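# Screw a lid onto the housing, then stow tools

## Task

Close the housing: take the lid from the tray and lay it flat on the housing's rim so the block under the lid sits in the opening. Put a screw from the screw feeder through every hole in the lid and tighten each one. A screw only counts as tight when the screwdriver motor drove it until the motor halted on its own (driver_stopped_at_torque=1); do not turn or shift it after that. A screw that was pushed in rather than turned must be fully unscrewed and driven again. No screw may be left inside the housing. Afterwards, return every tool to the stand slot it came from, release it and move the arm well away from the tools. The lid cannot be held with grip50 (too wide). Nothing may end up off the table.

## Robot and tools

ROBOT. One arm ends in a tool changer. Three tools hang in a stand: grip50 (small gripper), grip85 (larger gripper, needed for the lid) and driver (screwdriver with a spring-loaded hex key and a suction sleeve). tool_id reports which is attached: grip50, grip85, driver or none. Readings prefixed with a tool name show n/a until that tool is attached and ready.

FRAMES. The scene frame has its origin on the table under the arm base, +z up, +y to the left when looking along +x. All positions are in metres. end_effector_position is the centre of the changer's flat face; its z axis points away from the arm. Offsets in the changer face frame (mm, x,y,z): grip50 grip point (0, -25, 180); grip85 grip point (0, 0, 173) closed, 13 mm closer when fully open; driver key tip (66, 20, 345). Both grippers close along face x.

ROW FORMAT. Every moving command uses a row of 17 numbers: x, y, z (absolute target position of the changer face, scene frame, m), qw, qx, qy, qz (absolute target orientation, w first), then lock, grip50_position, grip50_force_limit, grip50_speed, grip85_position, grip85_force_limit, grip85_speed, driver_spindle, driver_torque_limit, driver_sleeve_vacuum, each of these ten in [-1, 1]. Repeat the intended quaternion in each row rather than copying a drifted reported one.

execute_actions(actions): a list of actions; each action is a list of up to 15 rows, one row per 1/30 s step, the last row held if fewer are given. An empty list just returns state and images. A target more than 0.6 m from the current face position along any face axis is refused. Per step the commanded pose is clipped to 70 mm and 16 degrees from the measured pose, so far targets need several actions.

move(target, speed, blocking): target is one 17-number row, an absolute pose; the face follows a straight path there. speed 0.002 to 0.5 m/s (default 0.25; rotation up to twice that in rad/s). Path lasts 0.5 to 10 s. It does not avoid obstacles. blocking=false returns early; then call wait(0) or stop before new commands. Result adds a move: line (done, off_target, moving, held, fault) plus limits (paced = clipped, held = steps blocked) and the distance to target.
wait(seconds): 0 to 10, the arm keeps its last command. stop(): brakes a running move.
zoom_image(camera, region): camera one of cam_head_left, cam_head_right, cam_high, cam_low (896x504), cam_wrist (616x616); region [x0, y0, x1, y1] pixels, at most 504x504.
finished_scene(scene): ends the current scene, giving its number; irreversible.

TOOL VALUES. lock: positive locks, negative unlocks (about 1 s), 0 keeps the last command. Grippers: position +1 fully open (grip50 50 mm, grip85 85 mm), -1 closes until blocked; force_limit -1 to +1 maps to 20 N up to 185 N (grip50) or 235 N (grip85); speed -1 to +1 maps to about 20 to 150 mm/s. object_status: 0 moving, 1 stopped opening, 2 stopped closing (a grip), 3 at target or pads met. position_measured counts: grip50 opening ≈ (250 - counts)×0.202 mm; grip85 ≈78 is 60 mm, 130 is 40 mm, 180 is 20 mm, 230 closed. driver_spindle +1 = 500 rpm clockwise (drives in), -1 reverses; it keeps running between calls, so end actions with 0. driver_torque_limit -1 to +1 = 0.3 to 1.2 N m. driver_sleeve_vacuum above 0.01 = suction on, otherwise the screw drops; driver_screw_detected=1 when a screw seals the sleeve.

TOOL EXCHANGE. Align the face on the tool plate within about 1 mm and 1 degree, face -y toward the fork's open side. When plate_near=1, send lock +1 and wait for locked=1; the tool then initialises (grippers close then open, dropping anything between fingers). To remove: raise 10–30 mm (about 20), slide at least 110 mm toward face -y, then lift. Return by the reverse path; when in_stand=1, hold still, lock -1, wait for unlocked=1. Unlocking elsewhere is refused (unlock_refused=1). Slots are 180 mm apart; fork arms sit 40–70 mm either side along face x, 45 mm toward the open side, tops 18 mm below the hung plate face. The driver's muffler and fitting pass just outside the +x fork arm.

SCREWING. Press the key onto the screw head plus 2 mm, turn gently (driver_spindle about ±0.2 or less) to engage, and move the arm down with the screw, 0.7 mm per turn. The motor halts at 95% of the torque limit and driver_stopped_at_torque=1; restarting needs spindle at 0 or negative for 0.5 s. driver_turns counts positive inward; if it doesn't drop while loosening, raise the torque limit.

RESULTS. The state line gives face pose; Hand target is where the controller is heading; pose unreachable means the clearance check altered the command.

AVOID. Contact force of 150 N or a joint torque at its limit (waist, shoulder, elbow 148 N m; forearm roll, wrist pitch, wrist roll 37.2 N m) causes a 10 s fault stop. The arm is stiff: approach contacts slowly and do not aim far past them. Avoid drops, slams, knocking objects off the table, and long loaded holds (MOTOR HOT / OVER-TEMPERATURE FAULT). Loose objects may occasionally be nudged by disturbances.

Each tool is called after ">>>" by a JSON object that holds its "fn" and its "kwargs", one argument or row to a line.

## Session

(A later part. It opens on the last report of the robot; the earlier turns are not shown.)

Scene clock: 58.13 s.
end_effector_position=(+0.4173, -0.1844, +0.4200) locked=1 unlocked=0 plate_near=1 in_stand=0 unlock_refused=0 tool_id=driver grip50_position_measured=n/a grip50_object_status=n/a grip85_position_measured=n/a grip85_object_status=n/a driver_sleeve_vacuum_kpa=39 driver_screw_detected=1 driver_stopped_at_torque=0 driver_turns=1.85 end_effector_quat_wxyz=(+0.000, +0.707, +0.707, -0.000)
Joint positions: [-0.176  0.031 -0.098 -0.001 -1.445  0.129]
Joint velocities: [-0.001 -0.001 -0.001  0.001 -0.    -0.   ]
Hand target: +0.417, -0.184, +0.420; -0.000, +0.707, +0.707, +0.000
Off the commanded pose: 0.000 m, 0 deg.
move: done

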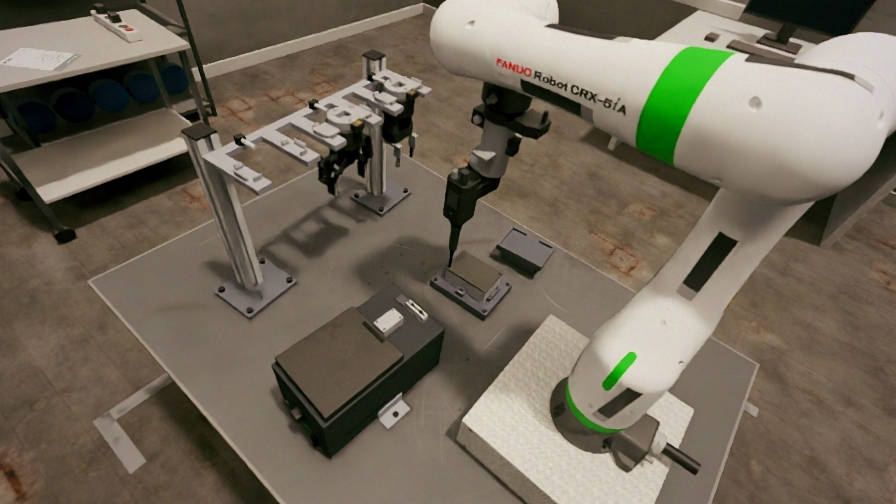

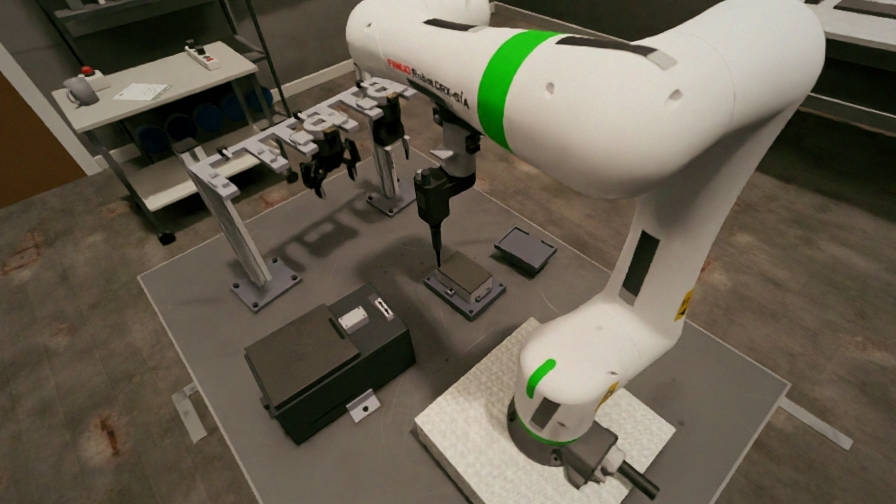

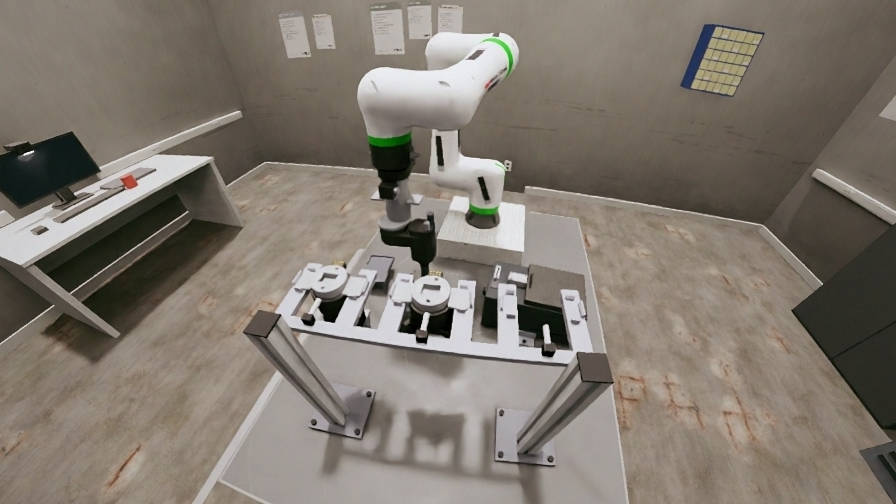

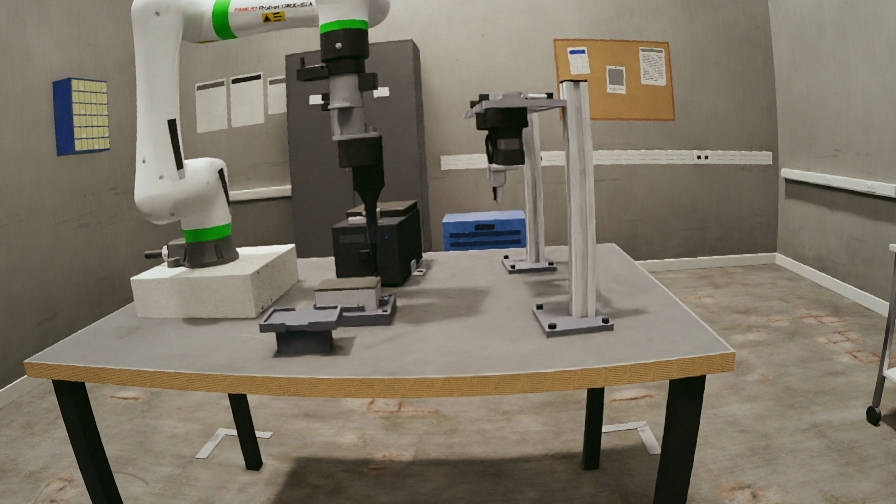

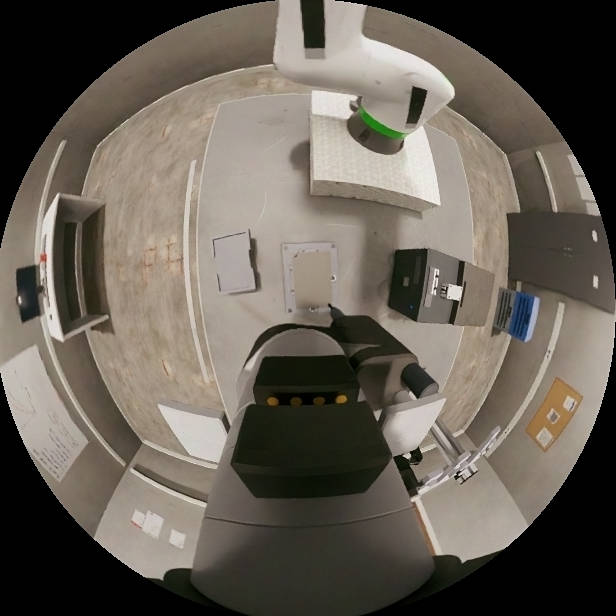

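>>> {"fn": "execute_actions", "kwargs": {
  "actions": []
}}

>>> {"fn": "move", "kwargs": {
  "target": [0.4173,-0.1844,0.4105,0,0.7071,0.7071,0,0,1,0,0,1,0,0,0.33,0,1],
  "speed": 0.002
}}

Scene clock: 59.10 s.
end_effector_position=(+0.4173, -0.1844, +0.4200) locked=1 unlocked=0 plate_near=1 in_stand=0 unlock_refused=0 tool_id=driver grip50_position_measured=n/a grip50_object_status=n/a grip85_position_measured=n/a grip85_object_status=n/a driver_sleeve_vacuum_kpa=39 driver_screw_detected=1 driver_stopped_at_torque=0 driver_turns=1.85 end_effector_quat_wxyz=(-0.000, +0.707, +0.707, +0.000)
Joint positions: [-0.176  0.031 -0.098 -0.001 -1.445  0.129]
Joint velocities: [-0.001  0.    -0.001  0.    -0.     0.001]
Hand target: +0.417, -0.184, +0.420; -0.000, +0.707, +0.707, +0.000
Off the commanded pose: 0.000 m, 0 deg.

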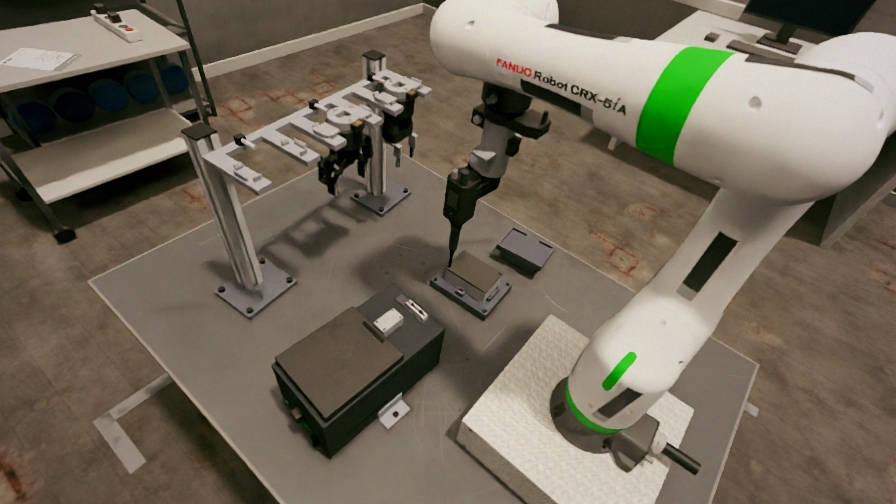

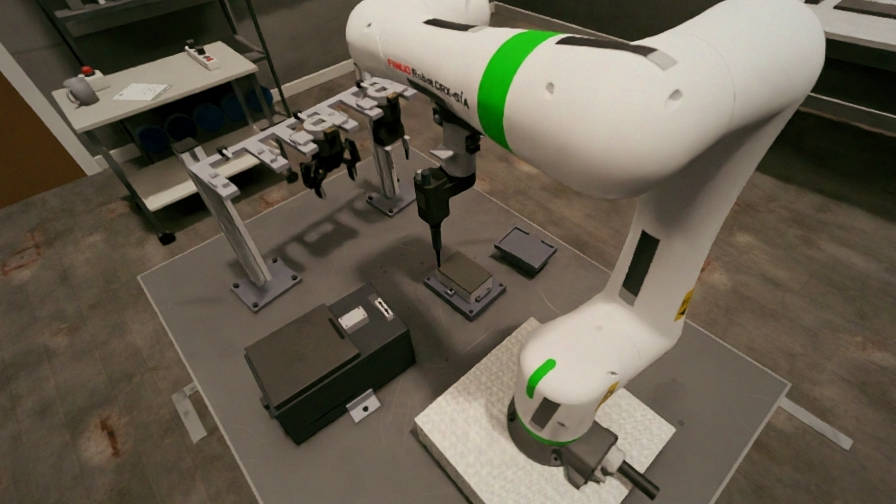

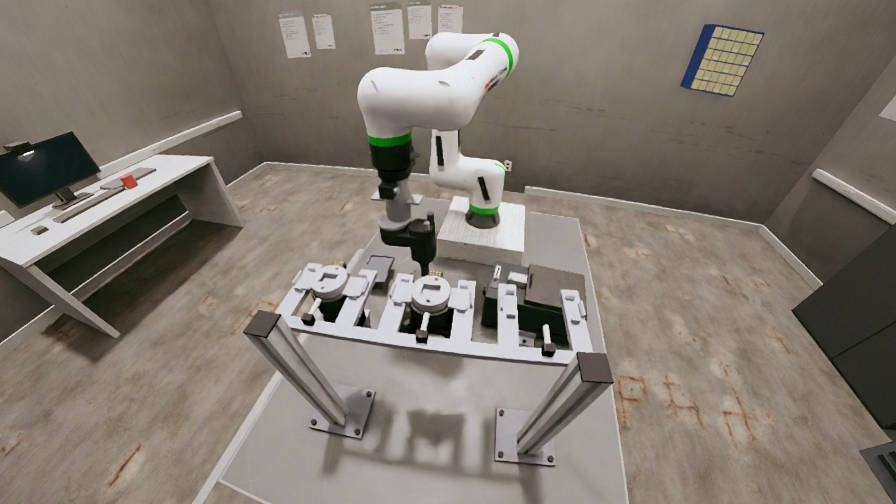

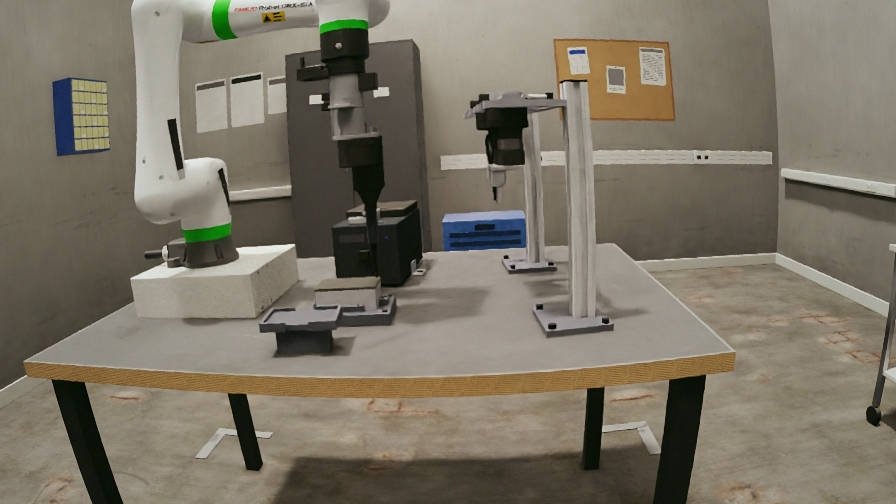

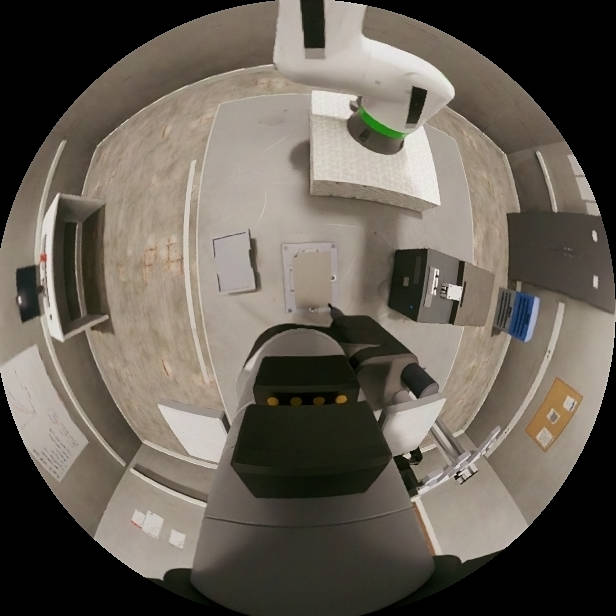

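Scene clock: 64.07 s.
end_effector_position=(+0.4173, -0.1844, +0.4105) locked=1 unlocked=0 plate_near=1 in_stand=0 unlock_refused=0 tool_id=driver grip50_position_measured=n/a grip50_object_status=n/a grip85_position_measured=n/a grip85_object_status=n/a driver_sleeve_vacuum_kpa=40 driver_screw_detected=1 driver_stopped_at_torque=1 driver_turns=8.01 end_effector_quat_wxyz=(-0.000, +0.707, +0.707, +0.000)
Joint positions: [-0.176  0.034 -0.117 -0.001 -1.423  0.129]
Joint velocities: [-0.    -0.001 -0.001  0.     0.001 -0.001]
Hand target: +0.417, -0.184, +0.411; -0.000, +0.707, +0.707, +0.000
Off the commanded pose: 0.000 m, 0 deg.
move: done

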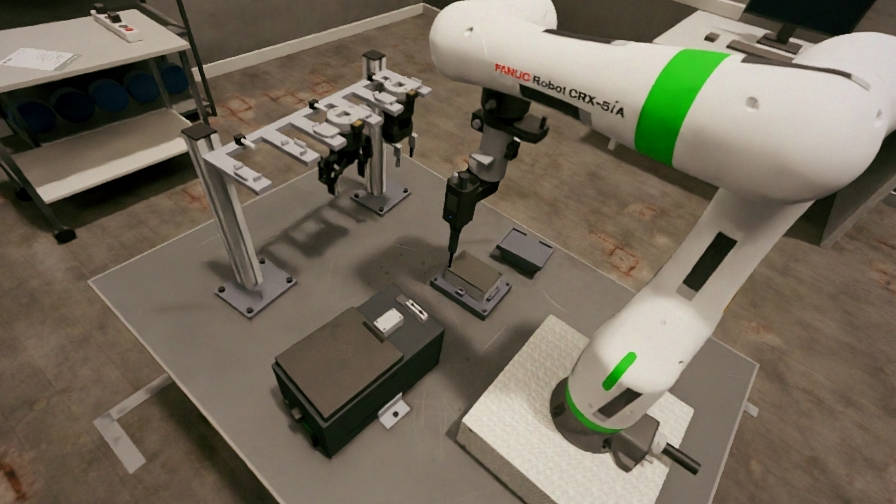

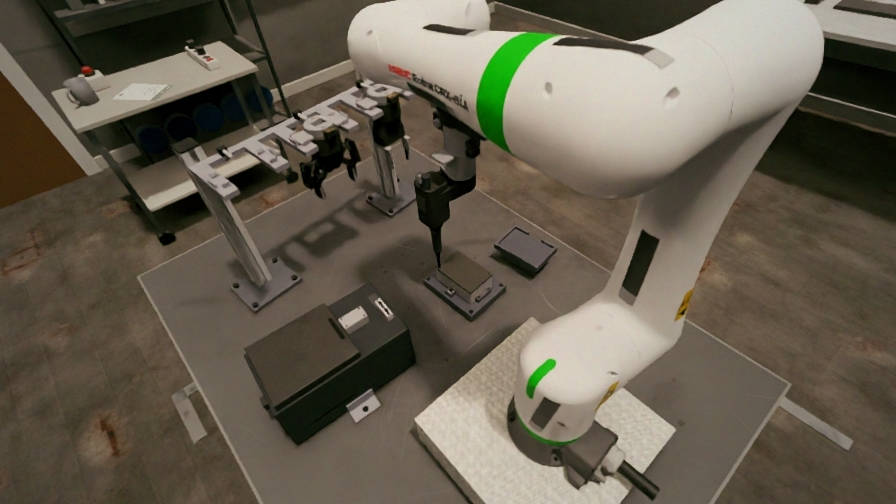

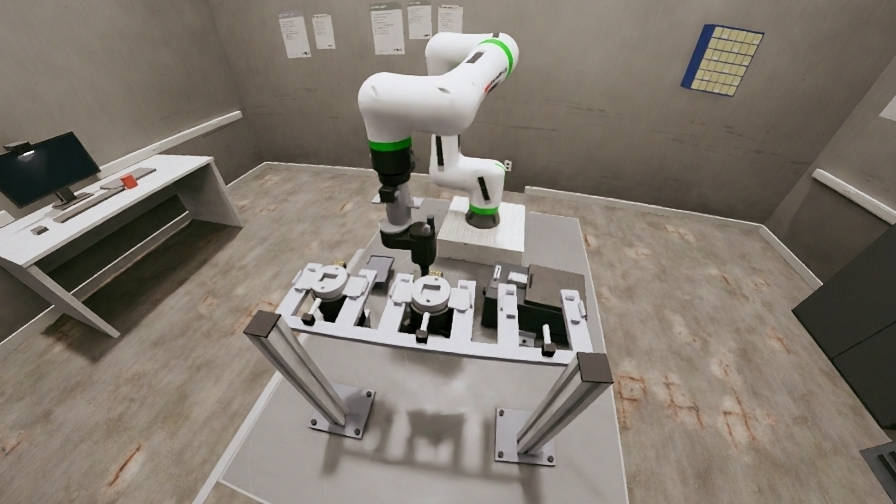

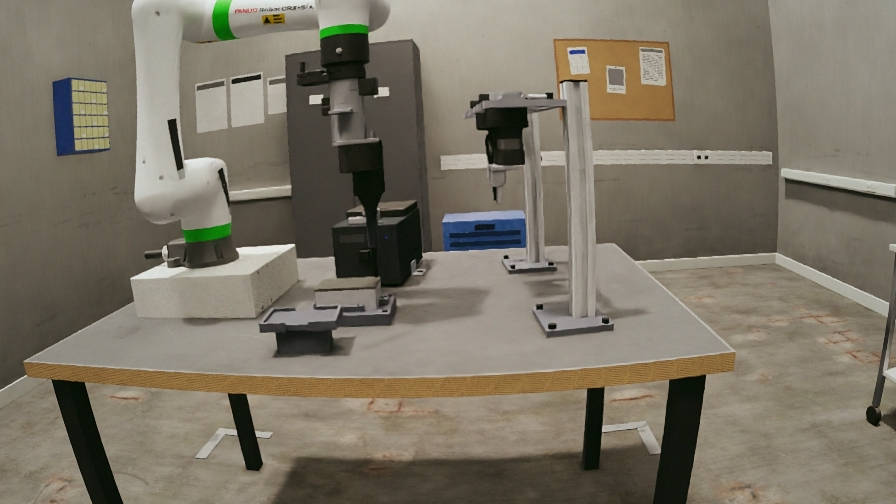

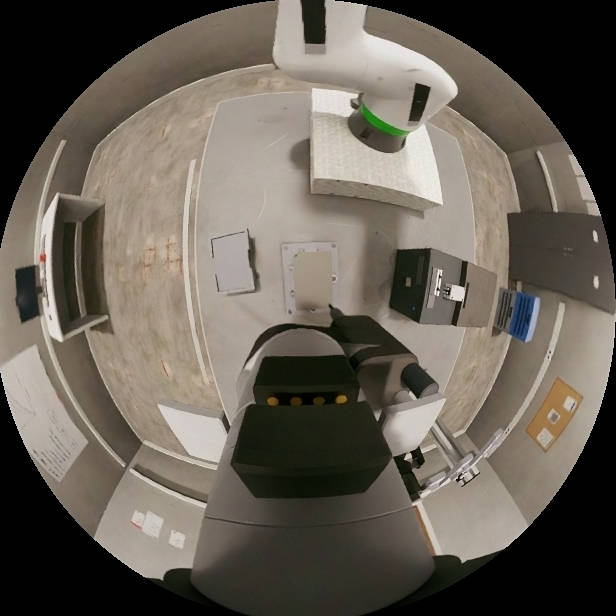

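Only 6 turns; inspect.

>>> {"fn": "move", "kwargs": {
  "target": [0.4173,-0.1844,0.435,0,0.7071,0.7071,0,0,1,0,0,1,0,0,0,0,0],
  "speed": 0.03
}}

>>> {"fn": "zoom_image", "kwargs": {
  "camera": "cam_head_left",
  "region": [430,245,480,290]
}}

>>> {"fn": "zoom_image", "kwargs": {
  "camera": "cam_low",
  "region": [340,255,400,305]
}}

Scene clock: 65.30 s.
end_effector_position=(+0.4174, -0.1844, +0.4350) locked=1 unlocked=0 plate_near=1 in_stand=0 unlock_refused=0 tool_id=driver grip50_position_measured=n/a grip50_object_status=n/a grip85_position_measured=n/a grip85_object_status=n/a driver_sleeve_vacuum_kpa=0 driver_screw_detected=0 driver_stopped_at_torque=1 driver_turns=8.01 end_effector_quat_wxyz=(+0.000, +0.707, +0.707, -0.000)
Joint positions: [-0.176  0.027 -0.066 -0.001 -1.48   0.129]
Joint velocities: [-0.     0.001  0.001 -0.    -0.    -0.001]
Hand target: +0.417, -0.184, +0.435; +0.000, +0.707, +0.707, -0.000
Off the commanded pose: 0.000 m, 0 deg.
move: done

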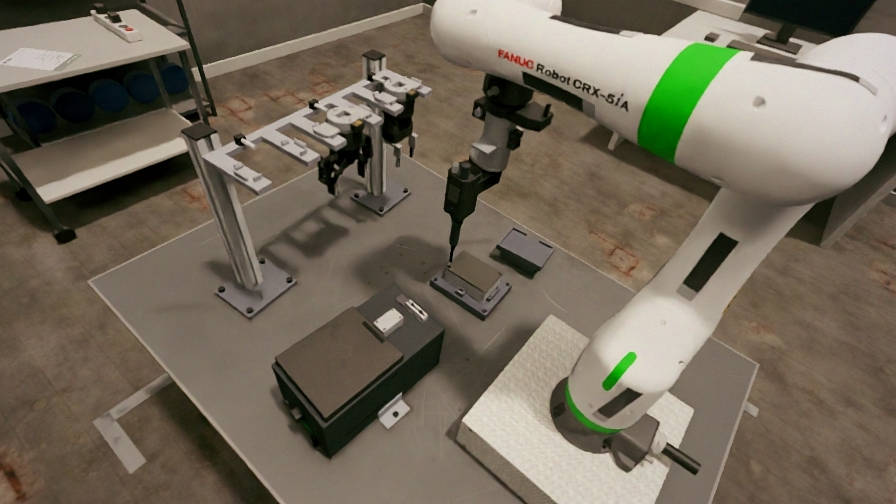

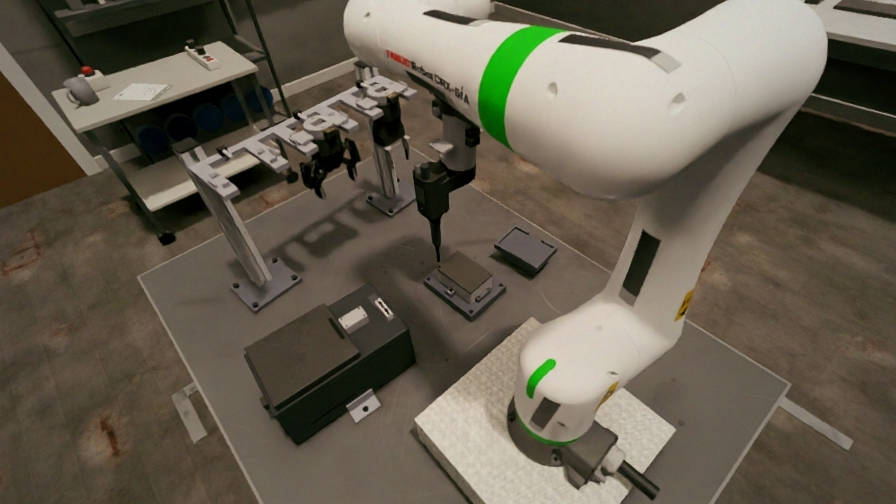

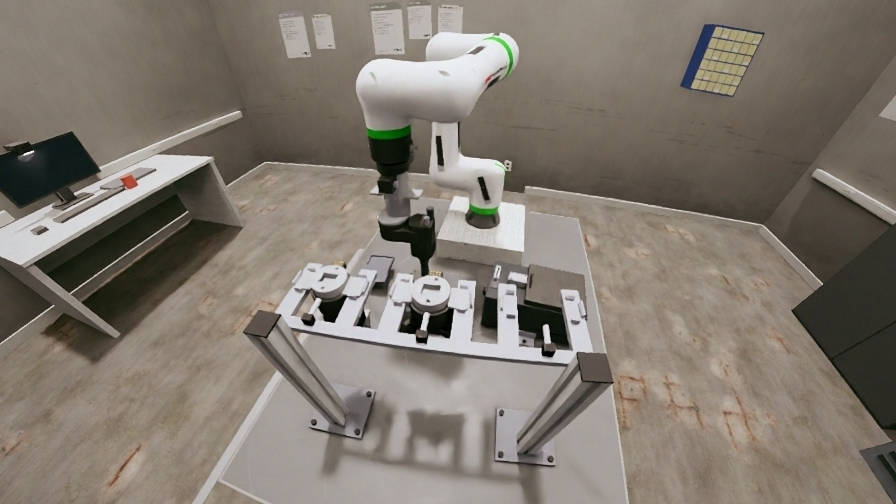

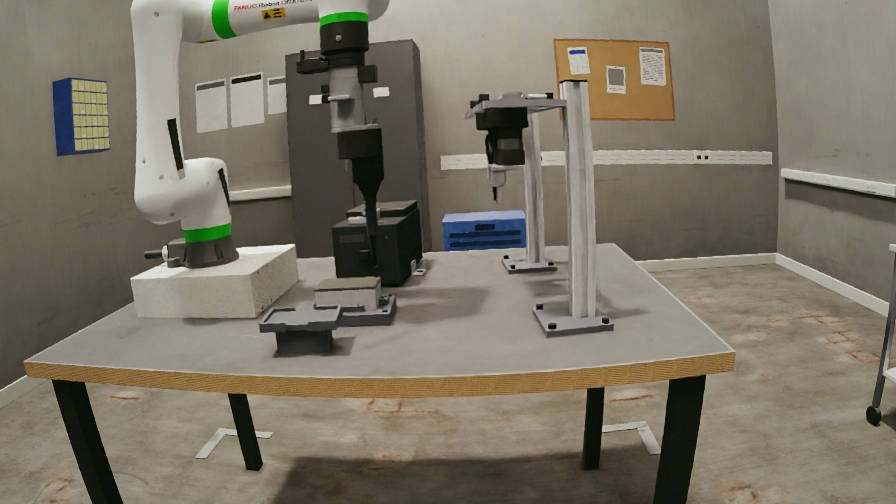

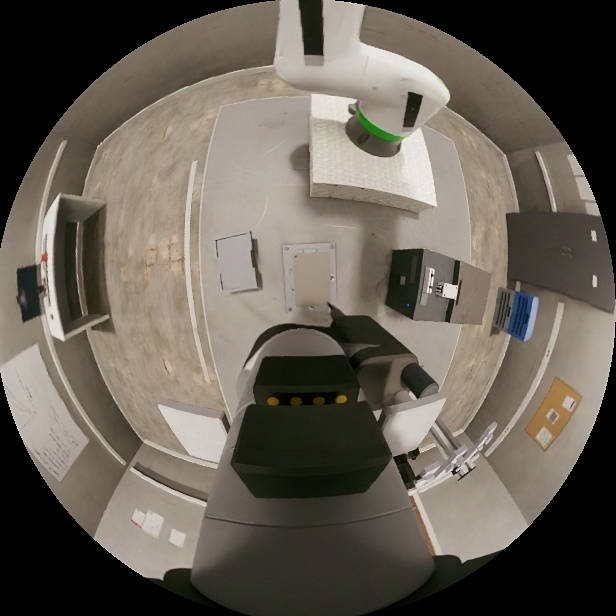

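Region (430, 245, 480, 290) of cam_head_left's 896x504 image, scaled by 10.080, with more detail than that image has; it fills the top 454 rows of this view, and the rest is white.

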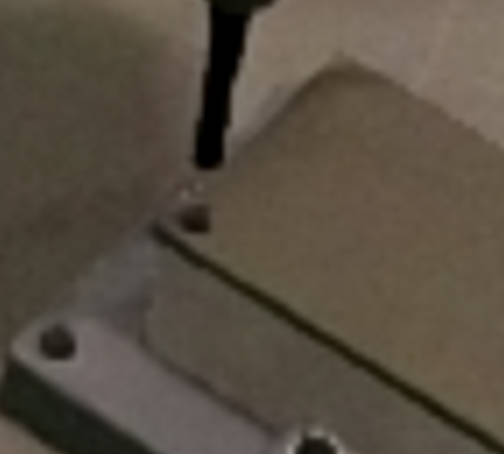

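Region (340, 255, 400, 305) of cam_low's 896x504 image, scaled by 8.400, with more detail than that image has.

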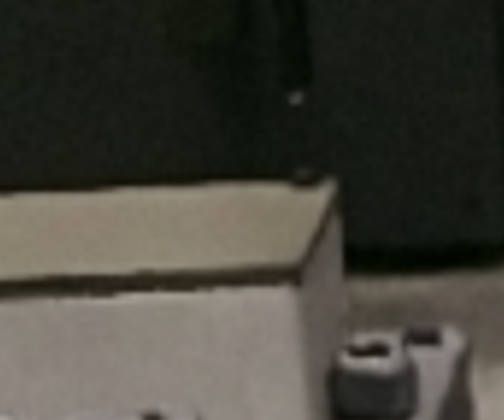

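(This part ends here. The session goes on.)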